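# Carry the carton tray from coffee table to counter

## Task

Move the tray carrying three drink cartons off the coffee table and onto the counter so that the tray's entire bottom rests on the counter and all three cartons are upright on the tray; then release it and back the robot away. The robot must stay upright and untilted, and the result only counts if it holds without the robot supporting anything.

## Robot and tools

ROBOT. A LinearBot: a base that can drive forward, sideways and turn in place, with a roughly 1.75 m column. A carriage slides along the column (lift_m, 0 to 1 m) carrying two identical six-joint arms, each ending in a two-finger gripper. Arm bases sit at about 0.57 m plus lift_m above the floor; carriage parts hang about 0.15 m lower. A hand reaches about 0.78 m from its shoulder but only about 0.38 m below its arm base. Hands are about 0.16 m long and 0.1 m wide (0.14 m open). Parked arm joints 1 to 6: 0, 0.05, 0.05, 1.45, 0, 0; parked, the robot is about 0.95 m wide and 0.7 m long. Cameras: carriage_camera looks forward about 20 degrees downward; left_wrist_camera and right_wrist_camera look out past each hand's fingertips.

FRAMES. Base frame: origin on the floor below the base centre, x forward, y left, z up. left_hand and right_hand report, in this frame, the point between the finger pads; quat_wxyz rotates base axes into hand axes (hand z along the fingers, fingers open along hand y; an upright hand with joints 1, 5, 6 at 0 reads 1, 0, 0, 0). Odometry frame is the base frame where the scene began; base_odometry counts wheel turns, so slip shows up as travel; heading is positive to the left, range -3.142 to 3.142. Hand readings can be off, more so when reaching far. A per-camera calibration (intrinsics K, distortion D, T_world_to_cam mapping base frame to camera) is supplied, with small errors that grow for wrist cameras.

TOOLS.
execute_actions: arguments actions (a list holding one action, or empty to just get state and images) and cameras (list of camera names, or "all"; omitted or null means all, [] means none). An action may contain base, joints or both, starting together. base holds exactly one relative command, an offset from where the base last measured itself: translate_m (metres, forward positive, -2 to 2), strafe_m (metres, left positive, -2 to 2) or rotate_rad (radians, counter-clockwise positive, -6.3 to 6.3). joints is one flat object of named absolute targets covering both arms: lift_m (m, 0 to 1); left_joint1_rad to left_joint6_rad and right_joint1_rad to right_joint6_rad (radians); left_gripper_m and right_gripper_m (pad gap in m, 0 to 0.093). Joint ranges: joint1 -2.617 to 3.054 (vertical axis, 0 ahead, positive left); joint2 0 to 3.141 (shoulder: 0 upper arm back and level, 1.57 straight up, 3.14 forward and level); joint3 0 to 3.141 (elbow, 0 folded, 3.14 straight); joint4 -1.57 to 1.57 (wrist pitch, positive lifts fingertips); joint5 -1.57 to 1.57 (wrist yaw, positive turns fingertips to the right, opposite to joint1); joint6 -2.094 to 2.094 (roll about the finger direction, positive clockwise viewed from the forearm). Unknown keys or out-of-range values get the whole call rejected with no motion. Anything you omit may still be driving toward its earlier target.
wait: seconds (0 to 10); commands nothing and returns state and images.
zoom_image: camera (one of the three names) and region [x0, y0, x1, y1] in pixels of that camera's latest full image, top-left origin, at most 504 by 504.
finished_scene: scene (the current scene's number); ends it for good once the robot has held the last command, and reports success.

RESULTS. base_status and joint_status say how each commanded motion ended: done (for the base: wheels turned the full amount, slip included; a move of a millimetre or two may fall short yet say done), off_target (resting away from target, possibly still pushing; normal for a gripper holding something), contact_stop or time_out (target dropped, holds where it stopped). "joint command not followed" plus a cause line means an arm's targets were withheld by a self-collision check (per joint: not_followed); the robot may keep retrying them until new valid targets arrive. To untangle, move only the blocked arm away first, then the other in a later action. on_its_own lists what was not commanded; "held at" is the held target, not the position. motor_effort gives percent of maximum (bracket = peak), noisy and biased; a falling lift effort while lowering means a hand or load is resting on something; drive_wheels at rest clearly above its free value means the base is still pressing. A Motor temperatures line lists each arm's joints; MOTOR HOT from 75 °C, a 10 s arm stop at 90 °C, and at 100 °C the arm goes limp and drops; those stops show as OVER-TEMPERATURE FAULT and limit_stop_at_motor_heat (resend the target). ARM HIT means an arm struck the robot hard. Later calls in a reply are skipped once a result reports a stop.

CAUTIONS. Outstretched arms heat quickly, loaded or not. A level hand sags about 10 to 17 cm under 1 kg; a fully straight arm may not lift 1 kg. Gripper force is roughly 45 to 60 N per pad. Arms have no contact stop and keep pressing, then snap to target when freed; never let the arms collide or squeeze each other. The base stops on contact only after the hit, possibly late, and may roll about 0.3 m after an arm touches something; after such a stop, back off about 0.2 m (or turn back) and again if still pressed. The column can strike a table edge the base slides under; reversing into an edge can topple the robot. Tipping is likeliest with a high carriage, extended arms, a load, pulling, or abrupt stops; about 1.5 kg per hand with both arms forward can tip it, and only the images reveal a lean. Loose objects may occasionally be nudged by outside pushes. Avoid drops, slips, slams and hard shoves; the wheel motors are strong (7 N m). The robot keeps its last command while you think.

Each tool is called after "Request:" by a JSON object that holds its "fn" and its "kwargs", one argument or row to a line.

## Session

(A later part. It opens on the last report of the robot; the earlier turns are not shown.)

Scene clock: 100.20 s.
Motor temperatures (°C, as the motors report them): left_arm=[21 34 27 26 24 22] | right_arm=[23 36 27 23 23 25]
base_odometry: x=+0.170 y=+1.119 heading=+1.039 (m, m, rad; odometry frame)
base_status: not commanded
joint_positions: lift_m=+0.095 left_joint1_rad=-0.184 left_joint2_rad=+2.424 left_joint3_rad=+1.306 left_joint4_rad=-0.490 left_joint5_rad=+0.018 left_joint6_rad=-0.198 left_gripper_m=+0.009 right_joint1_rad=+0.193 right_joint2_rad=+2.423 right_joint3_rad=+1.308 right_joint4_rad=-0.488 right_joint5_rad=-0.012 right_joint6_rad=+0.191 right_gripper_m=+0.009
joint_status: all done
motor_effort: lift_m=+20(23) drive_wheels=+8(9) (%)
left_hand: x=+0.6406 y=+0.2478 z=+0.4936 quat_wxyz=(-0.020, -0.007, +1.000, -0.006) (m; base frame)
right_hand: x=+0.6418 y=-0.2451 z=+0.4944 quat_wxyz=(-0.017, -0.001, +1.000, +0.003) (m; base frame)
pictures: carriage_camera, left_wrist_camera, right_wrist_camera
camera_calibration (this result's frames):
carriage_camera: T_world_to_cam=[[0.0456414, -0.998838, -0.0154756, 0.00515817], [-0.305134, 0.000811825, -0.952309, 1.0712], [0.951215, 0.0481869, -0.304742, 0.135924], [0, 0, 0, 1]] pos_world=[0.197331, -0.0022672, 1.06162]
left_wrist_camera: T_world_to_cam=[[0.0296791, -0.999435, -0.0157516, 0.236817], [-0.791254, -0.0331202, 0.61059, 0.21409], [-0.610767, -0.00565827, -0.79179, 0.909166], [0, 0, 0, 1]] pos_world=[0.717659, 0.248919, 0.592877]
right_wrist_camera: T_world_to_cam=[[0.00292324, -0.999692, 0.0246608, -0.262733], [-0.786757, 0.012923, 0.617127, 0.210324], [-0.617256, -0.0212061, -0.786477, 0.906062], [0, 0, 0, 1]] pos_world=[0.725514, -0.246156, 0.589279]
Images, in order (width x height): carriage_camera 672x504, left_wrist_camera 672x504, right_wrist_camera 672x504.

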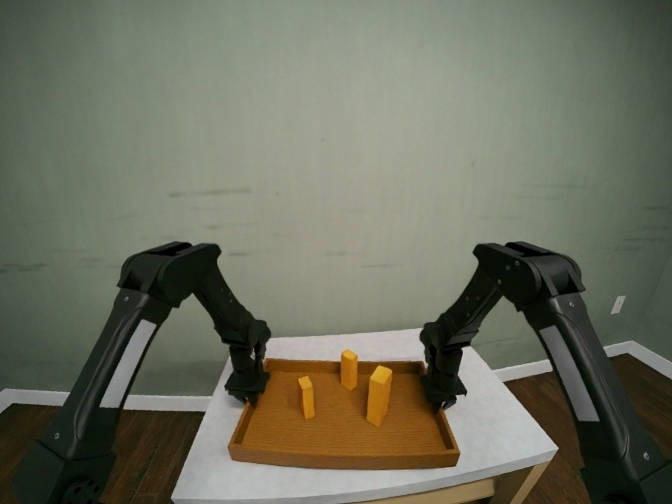

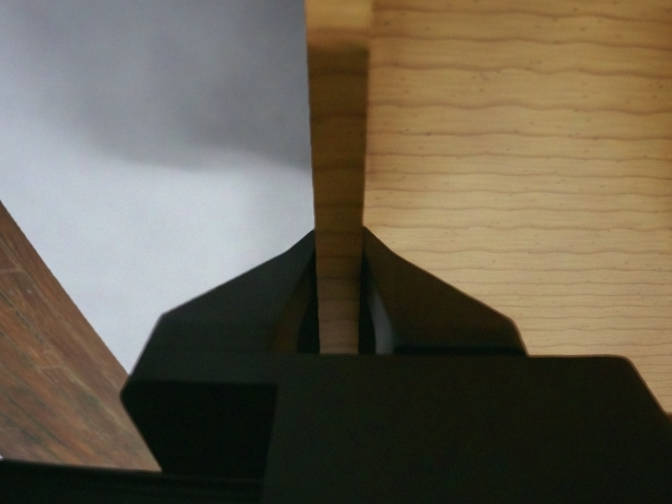

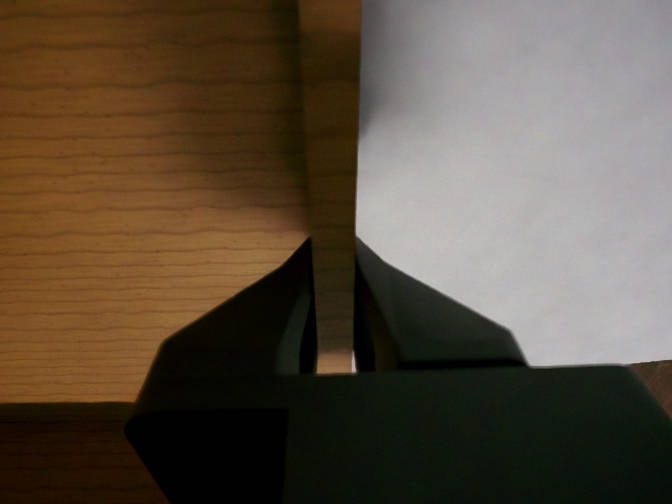

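Request:
{"fn": "execute_actions", "kwargs": {
  "actions": [
    {"base": {"translate_m": -1.9}, "joints": {"lift_m": 0.58, "left_joint2_rad": 2.365, "right_joint2_rad": 2.363}}
  ]
}}

Scene clock: 113.67 s.
Motor temperatures (°C, as the motors report them): left_arm=[21 39 27 26 24 22] | right_arm=[23 43 27 23 23 25]
base_odometry: x=-0.794 y=-0.518 heading=+1.039 (m, m, rad; odometry frame)
base_status: done
joint_positions: lift_m=+0.580 left_joint1_rad=-0.184 left_joint2_rad=+2.404 left_joint3_rad=+1.306 left_joint4_rad=-0.492 left_joint5_rad=+0.016 left_joint6_rad=-0.198 left_gripper_m=+0.009 right_joint1_rad=+0.193 right_joint2_rad=+2.395 right_joint3_rad=+1.308 right_joint4_rad=-0.497 right_joint5_rad=-0.003 right_joint6_rad=+0.191 right_gripper_m=+0.009
joint_status: all done
motor_effort: lift_m=+20(24) drive_wheels=-5(26) (%)
left_hand: x=+0.6453 y=+0.2472 z=+0.9857 quat_wxyz=(-0.011, -0.007, +1.000, -0.006) (m; base frame)
right_hand: x=+0.6473 y=-0.2456 z=+0.9894 quat_wxyz=(-0.006, -0.001, +1.000, +0.000) (m; base frame)
pictures: carriage_camera, left_wrist_camera, right_wrist_camera
camera_calibration (this result's frames):
carriage_camera: T_world_to_cam=[[0.0456414, -0.998838, -0.0154756, 0.0126638], [-0.305134, 0.000811825, -0.952309, 1.53307], [0.951215, 0.0481869, -0.304742, 0.283723], [0, 0, 0, 1]] pos_world=[0.197331, -0.0022672, 1.54661]
left_wrist_camera: T_world_to_cam=[[0.0302731, -0.999446, -0.0138259, 0.241606], [-0.802088, -0.0325444, 0.596318, -0.0617733], [-0.596438, -0.00696284, -0.802629, 1.30349], [0, 0, 0, 1]] pos_world=[0.720589, 0.248538, 1.0864]
right_wrist_camera: T_world_to_cam=[[0.00292537, -0.999549, 0.0298925, -0.28063], [-0.799685, 0.0156096, 0.600217, -0.0651057], [-0.600413, -0.0256604, -0.799279, 1.29946], [0, 0, 0, 1]] pos_world=[0.728972, -0.246143, 1.0861]
Images, in order (width x height): carriage_camera 672x504, left_wrist_camera 672x504, right_wrist_camera 672x504.

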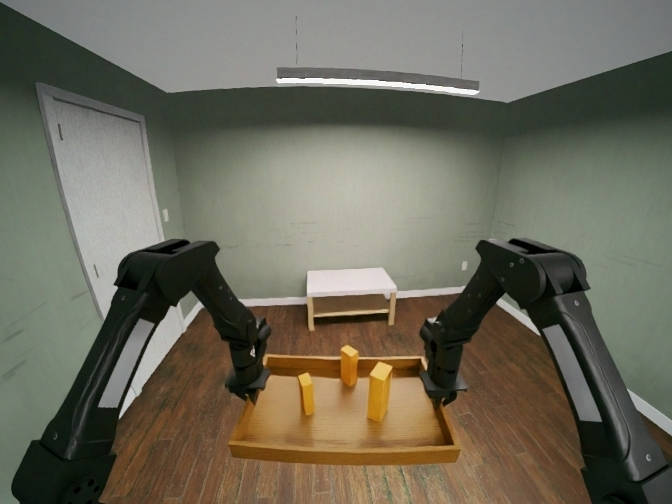

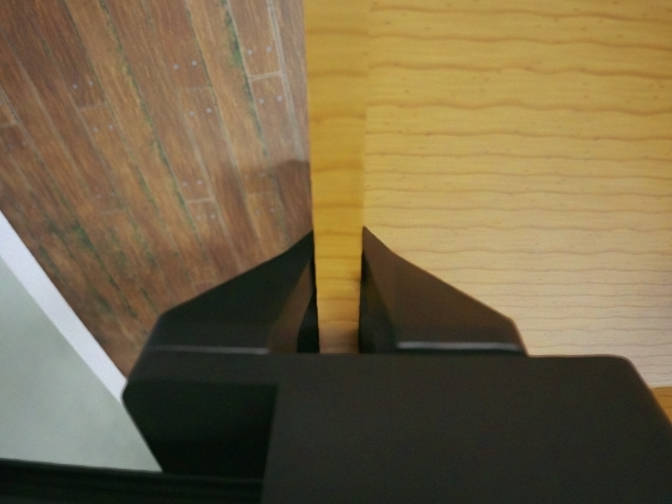

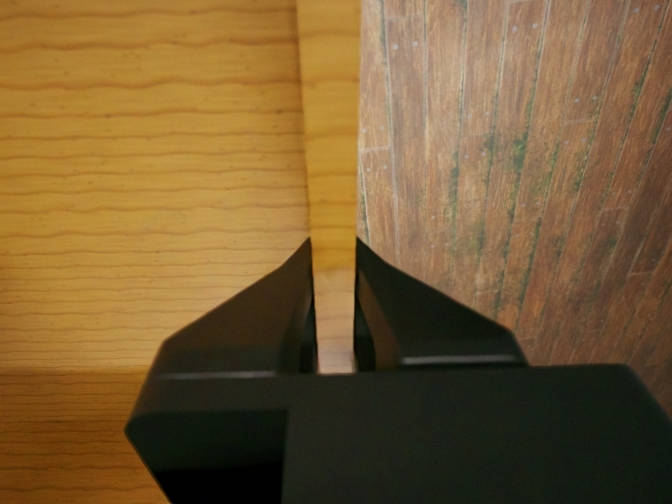

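Request:
{"fn": "execute_actions", "kwargs": {
  "actions": [
    {"base": {"rotate_rad": -2.965}}
  ],
  "cameras": ["carriage_camera"]
}}

Scene clock: 118.87 s.
Motor temperatures (°C, as the motors report them): left_arm=[21 41 27 26 24 22] | right_arm=[23 45 27 23 23 25]
base_odometry: x=-0.794 y=-0.518 heading=-1.926 (m, m, rad; odometry frame)
base_status: done
joint_positions: lift_m=+0.580 left_joint1_rad=-0.183 left_joint2_rad=+2.404 left_joint3_rad=+1.306 left_joint4_rad=-0.482 left_joint5_rad=+0.017 left_joint6_rad=-0.198 left_gripper_m=+0.009 right_joint1_rad=+0.190 right_joint2_rad=+2.395 right_joint3_rad=+1.308 right_joint4_rad=-0.485 right_joint5_rad=-0.004 right_joint6_rad=+0.187 right_gripper_m=+0.009
joint_status: not commanded
motor_effort: lift_m=+21(20) drive_wheels=+10(34) (%)
left_hand: x=+0.6479 y=+0.2469 z=+0.9857 quat_wxyz=(-0.006, -0.008, +1.000, -0.008) (m; base frame)
right_hand: x=+0.6501 y=-0.2459 z=+0.9894 quat_wxyz=(-0.001, -0.002, +1.000, +0.002) (m; base frame)
pictures: carriage_camera
camera_calibration (this result's frames):
carriage_camera: T_world_to_cam=[[0.0456414, -0.998838, -0.0154756, 0.0126638], [-0.305134, 0.000811825, -0.952309, 1.53307], [0.951215, 0.0481869, -0.304742, 0.283723], [0, 0, 0, 1]] pos_world=[0.197331, -0.0022672, 1.54661]
Images, in order (width x height): carriage_camera 672x504.

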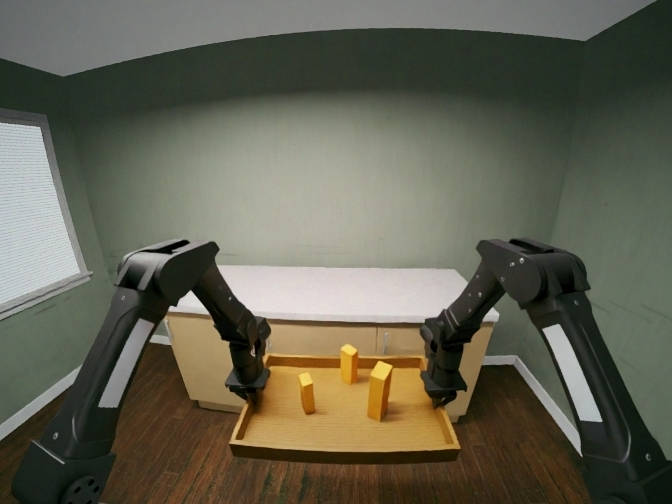

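Request:
{"fn": "zoom_image", "kwargs": {
  "camera": "carriage_camera",
  "region": [150, 255, 510, 425]
}}

Region (150, 255, 510, 425) of carriage_camera's 672x504 image, scaled by 1.400, with more detail than that image has; it fills the top 238 rows of this view, and the rest is white.

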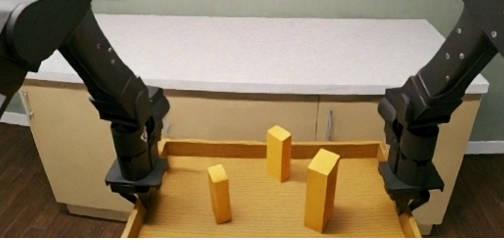

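Request:
{"fn": "execute_actions", "kwargs": {
  "actions": [
    {"base": {"translate_m": 0.8}, "joints": {"lift_m": 0.575}}
  ]
}}

Scene clock: 126.63 s.
Motor temperatures (°C, as the motors report them): left_arm=[21 44 27 26 24 22] | right_arm=[23 48 27 23 23 25]
base_odometry: x=-1.073 y=-1.268 heading=-1.927 (m, m, rad; odometry frame)
base_status: done
joint_positions: lift_m=+0.575 left_joint1_rad=-0.183 left_joint2_rad=+2.405 left_joint3_rad=+1.306 left_joint4_rad=-0.490 left_joint5_rad=+0.018 left_joint6_rad=-0.198 left_gripper_m=+0.009 right_joint1_rad=+0.191 right_joint2_rad=+2.398 right_joint3_rad=+1.308 right_joint4_rad=-0.492 right_joint5_rad=-0.008 right_joint6_rad=+0.189 right_gripper_m=+0.009
joint_status: all done
motor_effort: lift_m=+22(22) drive_wheels=-10(32) (%)
left_hand: x=+0.6456 y=+0.2472 z=+0.9804 quat_wxyz=(-0.010, -0.008, +1.000, -0.007) (m; base frame)
right_hand: x=+0.6474 y=-0.2455 z=+0.9831 quat_wxyz=(-0.006, -0.001, +1.000, +0.003) (m; base frame)
pictures: carriage_camera, left_wrist_camera, right_wrist_camera
camera_calibration (this result's frames):
carriage_camera: T_world_to_cam=[[0.0456414, -0.998838, -0.0154756, 0.0125854], [-0.305134, 0.000811825, -0.952309, 1.52824], [0.951215, 0.0481869, -0.304742, 0.282179], [0, 0, 0, 1]] pos_world=[0.197331, -0.0022672, 1.54155]
left_wrist_camera: T_world_to_cam=[[0.0310685, -0.99944, -0.0124649, 0.239713], [-0.802609, -0.0323784, 0.595626, -0.0573835], [-0.595696, -0.00850079, -0.803165, 1.2998], [0, 0, 0, 1]] pos_world=[0.720781, 0.24877, 1.08112]
right_wrist_camera: T_world_to_cam=[[0.00287569, -0.999678, 0.0252314, -0.275766], [-0.799613, 0.0128531, 0.600378, -0.062094], [-0.600508, -0.0219019, -0.799318, 1.29554], [0, 0, 0, 1]] pos_world=[0.729123, -0.246504, 1.07978]
Images, in order (width x height): carriage_camera 672x504, left_wrist_camera 672x504, right_wrist_camera 672x504.

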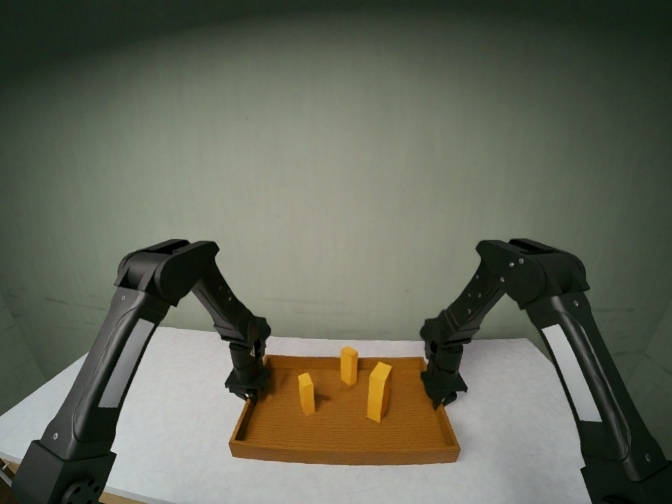

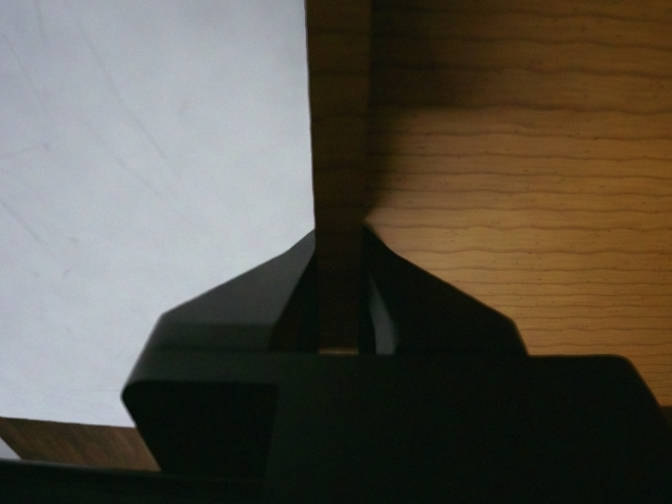

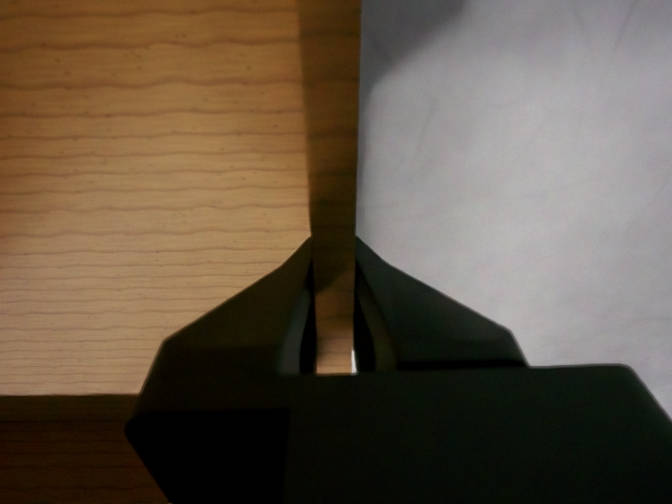

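Request:
{"fn": "execute_actions", "kwargs": {
  "actions": [
    {"joints": {"lift_m": 0.535}}
  ]
}}

Scene clock: 129.50 s.
Motor temperatures (°C, as the motors report them): left_arm=[21 45 27 26 24 22] | right_arm=[23 49 27 23 23 25]
base_odometry: x=-1.073 y=-1.268 heading=-1.927 (m, m, rad; odometry frame)
base_status: not commanded
joint_positions: lift_m=+0.535 left_joint1_rad=-0.183 left_joint2_rad=+2.408 left_joint3_rad=+1.306 left_joint4_rad=-0.483 left_joint5_rad=+0.016 left_joint6_rad=-0.198 left_gripper_m=+0.009 right_joint1_rad=+0.191 right_joint2_rad=+2.402 right_joint3_rad=+1.308 right_joint4_rad=-0.485 right_joint5_rad=-0.007 right_joint6_rad=+0.190 right_gripper_m=+0.009
joint_status: all done
motor_effort: lift_m=+20(22) drive_wheels=+8(10) (%)
left_hand: x=+0.6465 y=+0.2474 z=+0.9393 quat_wxyz=(-0.008, -0.008, +1.000, -0.007) (m; base frame)
right_hand: x=+0.6481 y=-0.2455 z=+0.9418 quat_wxyz=(-0.005, -0.001, +1.000, +0.003) (m; base frame)
pictures: carriage_camera, left_wrist_camera, right_wrist_camera
camera_calibration (this result's frames):
carriage_camera: T_world_to_cam=[[0.0456414, -0.998838, -0.0154756, 0.011967], [-0.305134, 0.000811825, -0.952309, 1.49019], [0.951215, 0.0481869, -0.304742, 0.270001], [0, 0, 0, 1]] pos_world=[0.197331, -0.0022672, 1.50159]
left_wrist_camera: T_world_to_cam=[[0.0310912, -0.999429, -0.0132267, 0.239986], [-0.804781, -0.0328793, 0.592661, -0.0279295], [-0.592757, -0.0077819, -0.805343, 1.26727], [0, 0, 0, 1]] pos_world=[0.721248, 0.248792, 1.04032]
right_wrist_camera: T_world_to_cam=[[0.00204094, -0.999675, 0.025417, -0.274352], [-0.801483, 0.0135645, 0.597864, -0.0329429], [-0.598015, -0.0215915, -0.801194, 1.26315], [0, 0, 0, 1]] pos_world=[0.729537, -0.246543, 1.0387]
Images, in order (width x height): carriage_camera 672x504, left_wrist_camera 672x504, right_wrist_camera 672x504.

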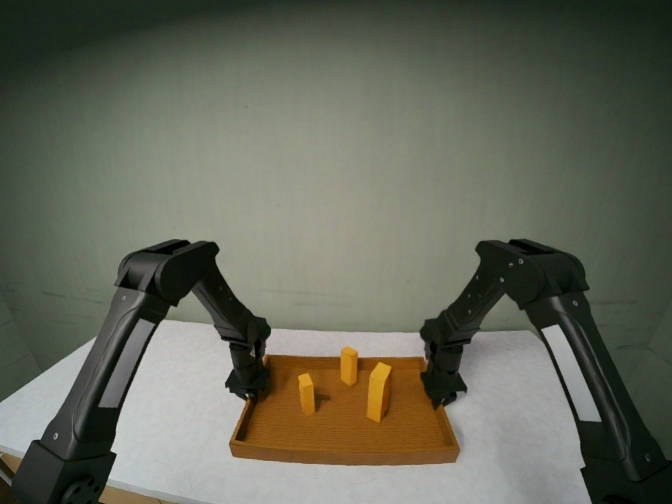

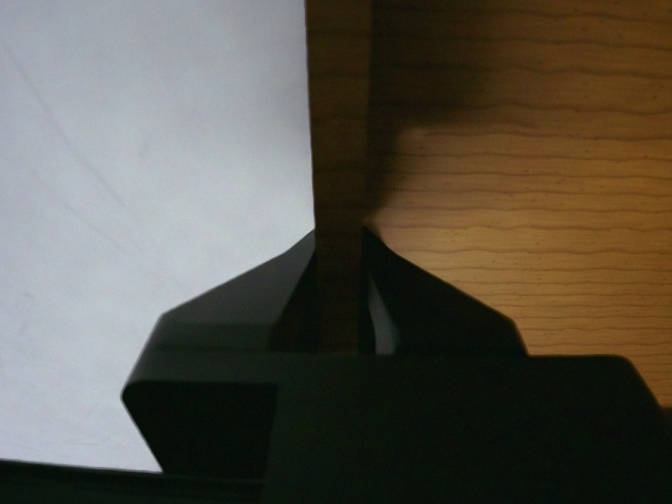

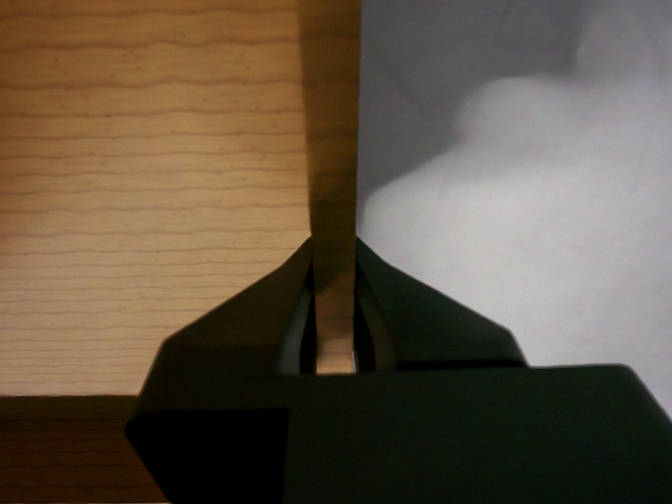

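Not touching yet. Lowering a little more.

Request:
{"fn": "execute_actions", "kwargs": {
  "actions": [
    {"joints": {"lift_m": 0.521}}
  ],
  "cameras": ["right_wrist_camera"]
}}

Scene clock: 130.63 s.
Motor temperatures (°C, as the motors report them): left_arm=[21 45 27 26 24 22] | right_arm=[23 49 27 23 23 25]
base_odometry: x=-1.073 y=-1.268 heading=-1.927 (m, m, rad; odometry frame)
base_status: not commanded
joint_positions: lift_m=+0.521 left_joint1_rad=-0.183 left_joint2_rad=+2.378 left_joint3_rad=+1.306 left_joint4_rad=-0.513 left_joint5_rad=+0.014 left_joint6_rad=-0.198 left_gripper_m=+0.009 right_joint1_rad=+0.191 right_joint2_rad=+2.373 right_joint3_rad=+1.308 right_joint4_rad=-0.513 right_joint5_rad=-0.006 right_joint6_rad=+0.190 right_gripper_m=+0.009
joint_status: all done
motor_effort: lift_m=+19(18) drive_wheels=+9(9) (%)
left_hand: x=+0.6469 y=+0.2476 z=+0.9365 quat_wxyz=(-0.008, -0.008, +1.000, -0.006) (m; base frame)
right_hand: x=+0.6489 y=-0.2456 z=+0.9387 quat_wxyz=(-0.003, -0.001, +1.000, +0.002) (m; base frame)
pictures: right_wrist_camera
camera_calibration (this result's frames):
right_wrist_camera: T_world_to_cam=[[0.00198572, -0.999647, 0.0264853, -0.275349], [-0.802997, 0.0141908, 0.595814, -0.0274183], [-0.59598, -0.0224507, -0.802686, 1.26105], [0, 0, 0, 1]] pos_world=[0.730089, -0.246552, 1.03585]
Images, in order (width x height): right_wrist_camera 672x504.

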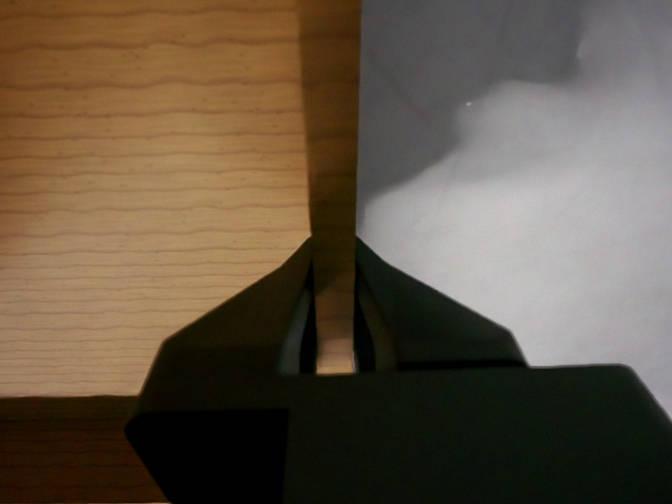

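Request:
{"fn": "execute_actions", "kwargs": {
  "actions": [
    {"joints": {"left_gripper_m": 0.045, "right_gripper_m": 0.045}}
  ],
  "cameras": []
}}

Request:
{"fn": "execute_actions", "kwargs": {
  "actions": [
    {"joints": {"lift_m": 0.60}}
  ]
}}

Scene clock: 132.30 s.
Motor temperatures (°C, as the motors report them): left_arm=[21 45 27 26 24 22] | right_arm=[23 50 27 23 23 25]
base_odometry: x=-1.073 y=-1.268 heading=-1.927 (m, m, rad; odometry frame)
base_status: not commanded
joint_positions: lift_m=+0.521 left_joint1_rad=-0.183 left_joint2_rad=+2.378 left_joint3_rad=+1.306 left_joint4_rad=-0.503 left_joint5_rad=+0.008 left_joint6_rad=-0.198 left_gripper_m=+0.045 right_joint1_rad=+0.191 right_joint2_rad=+2.373 right_joint3_rad=+1.308 right_joint4_rad=-0.507 right_joint5_rad=-0.006 right_joint6_rad=+0.190 right_gripper_m=+0.045
joint_status: all done
motor_effort: lift_m=+18(17) drive_wheels=+9(9) (%)
left_hand: x=+0.6496 y=+0.2482 z=+0.9365 quat_wxyz=(-0.002, -0.007, +1.000, -0.004) (m; base frame)
right_hand: x=+0.6503 y=-0.2453 z=+0.9387 quat_wxyz=(-0.001, -0.001, +1.000, +0.003) (m; base frame)
pictures: none
No camera images: the call's "cameras" was empty. Leave "cameras" out to get every camera's image.

Scene clock: 133.17 s.
Motor temperatures (°C, as the motors report them): left_arm=[21 45 27 26 24 22] | right_arm=[23 50 27 23 23 25]
base_odometry: x=-1.073 y=-1.268 heading=-1.927 (m, m, rad; odometry frame)
base_status: not commanded
joint_positions: lift_m=+0.600 left_joint1_rad=-0.183 left_joint2_rad=+2.377 left_joint3_rad=+1.306 left_joint4_rad=-0.494 left_joint5_rad=+0.007 left_joint6_rad=-0.198 left_gripper_m=+0.045 right_joint1_rad=+0.191 right_joint2_rad=+2.358 right_joint3_rad=+1.308 right_joint4_rad=-0.499 right_joint5_rad=-0.006 right_joint6_rad=+0.190 right_gripper_m=+0.045
joint_status: all done
motor_effort: lift_m=+18(23) drive_wheels=+8(9) (%)
left_hand: x=+0.6520 y=+0.2480 z=+1.0159 quat_wxyz=(+0.003, -0.007, +1.000, -0.004) (m; base frame)
right_hand: x=+0.6555 y=-0.2443 z=+1.0228 quat_wxyz=(+0.010, -0.001, +1.000, +0.005) (m; base frame)
pictures: carriage_camera, left_wrist_camera, right_wrist_camera
camera_calibration (this result's frames):
carriage_camera: T_world_to_cam=[[0.0456414, -0.998838, -0.0154756, 0.012978], [-0.305134, 0.000811825, -0.952309, 1.55241], [0.951215, 0.0481869, -0.304742, 0.289911], [0, 0, 0, 1]] pos_world=[0.197331, -0.0022672, 1.56692]
left_wrist_camera: T_world_to_cam=[[0.031018, -0.999354, -0.0181701, 0.246516], [-0.817632, -0.0358255, 0.574625, -0.0413878], [-0.574904, -0.00296728, -0.818215, 1.33248], [0, 0, 0, 1]] pos_world=[0.724562, 0.248828, 1.11852]
right_wrist_camera: T_world_to_cam=[[0.00134116, -0.999772, 0.0213165, -0.270633], [-0.818771, 0.0111404, 0.574012, -0.040354], [-0.574119, -0.0182232, -0.818569, 1.3355], [0, 0, 0, 1]] pos_world=[0.734056, -0.245784, 1.12213]
Images, in order (width x height): carriage_camera 672x504, left_wrist_camera 672x504, right_wrist_camera 672x504.

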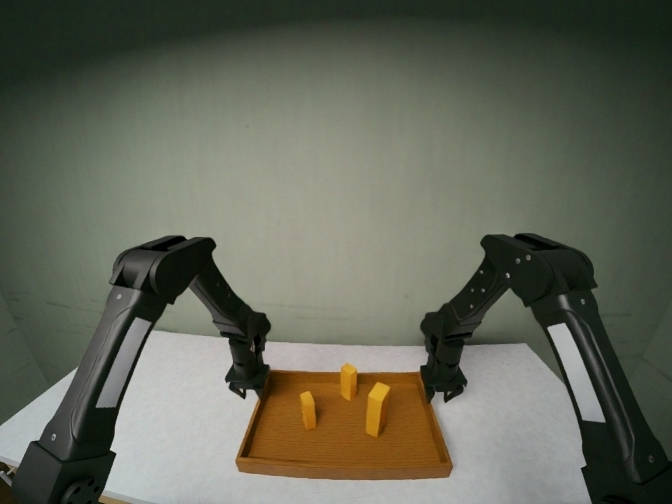

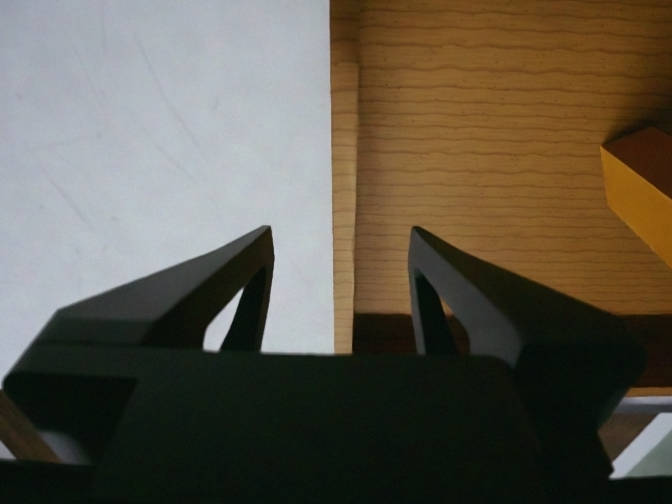

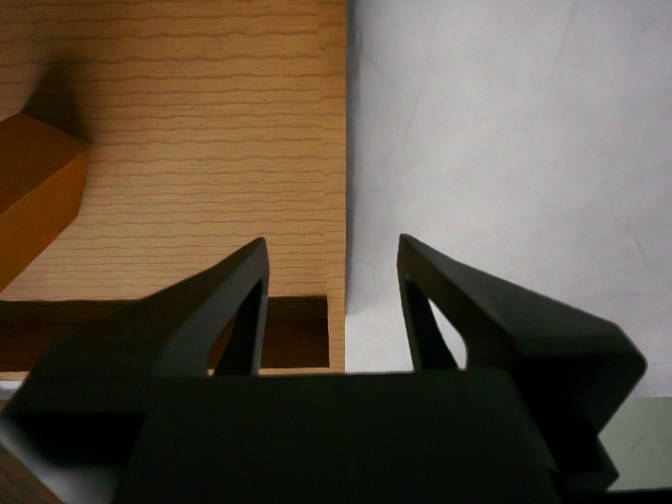

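Request:
{"fn": "execute_actions", "kwargs": {
  "actions": [
    {"base": {"translate_m": -0.5}, "joints": {"left_joint1_rad": 0, "left_joint2_rad": 0.05, "left_joint3_rad": 0.05, "left_joint4_rad": 1.45, "left_joint5_rad": 0, "left_joint6_rad": 0, "right_joint1_rad": 0, "right_joint2_rad": 0.05, "right_joint3_rad": 0.05, "right_joint4_rad": 1.45, "right_joint5_rad": 0, "right_joint6_rad": 0}}
  ],
  "cameras": ["carriage_camera"]
}}

Scene clock: 137.67 s.
Motor temperatures (°C, as the motors report them): left_arm=[21 45 27 26 24 22] | right_arm=[23 48 27 24 23 25]
base_odometry: x=-0.899 y=-0.799 heading=-1.927 (m, m, rad; odometry frame)
base_status: done
joint_positions: lift_m=+0.600 left_joint1_rad=+0.008 left_joint2_rad=+0.061 left_joint3_rad=+0.066 left_joint4_rad=+1.460 left_joint5_rad=-0.001 left_joint6_rad=-0.009 left_gripper_m=+0.045 right_joint1_rad=-0.005 right_joint2_rad=+0.059 right_joint3_rad=+0.072 right_joint4_rad=+1.459 right_joint5_rad=+0.000 right_joint6_rad=+0.005 right_gripper_m=+0.045
joint_status: all done
motor_effort: lift_m=+19(19) drive_wheels=-8(25) (%)
left_hand: x=+0.3037 y=+0.3190 z=+1.5869 quat_wxyz=(+0.999, -0.001, +0.053, +0.000) (m; base frame)
right_hand: x=+0.3014 y=-0.3187 z=+1.5884 quat_wxyz=(+0.999, +0.000, +0.050, +0.000) (m; base frame)
pictures: carriage_camera
camera_calibration (this result's frames):
carriage_camera: T_world_to_cam=[[0.0456414, -0.998838, -0.0154756, 0.0129771], [-0.305134, 0.000811825, -0.952309, 1.55235], [0.951215, 0.0481869, -0.304742, 0.289892], [0, 0, 0, 1]] pos_world=[0.197331, -0.0022672, 1.56686]
Images, in order (width x height): carriage_camera 672x504.

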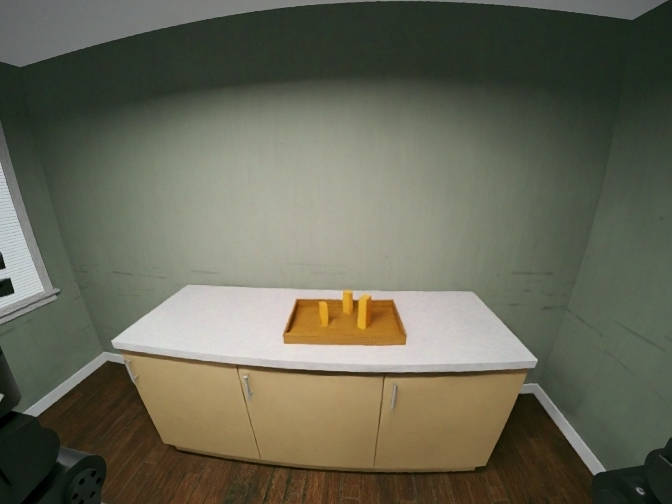

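Request:
{"fn": "zoom_image", "kwargs": {
  "camera": "carriage_camera",
  "region": [265, 275, 425, 375]
}}

Request:
{"fn": "finished_scene", "kwargs": {
  "scene": 1
}}

Region (265, 275, 425, 375) of carriage_camera's 672x504 image, scaled by 3.150, with more detail than that image has; it fills the top 315 rows of this view, and the rest is white.

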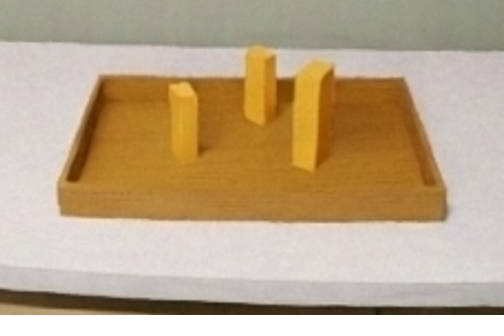

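The scene is finished: the task was done.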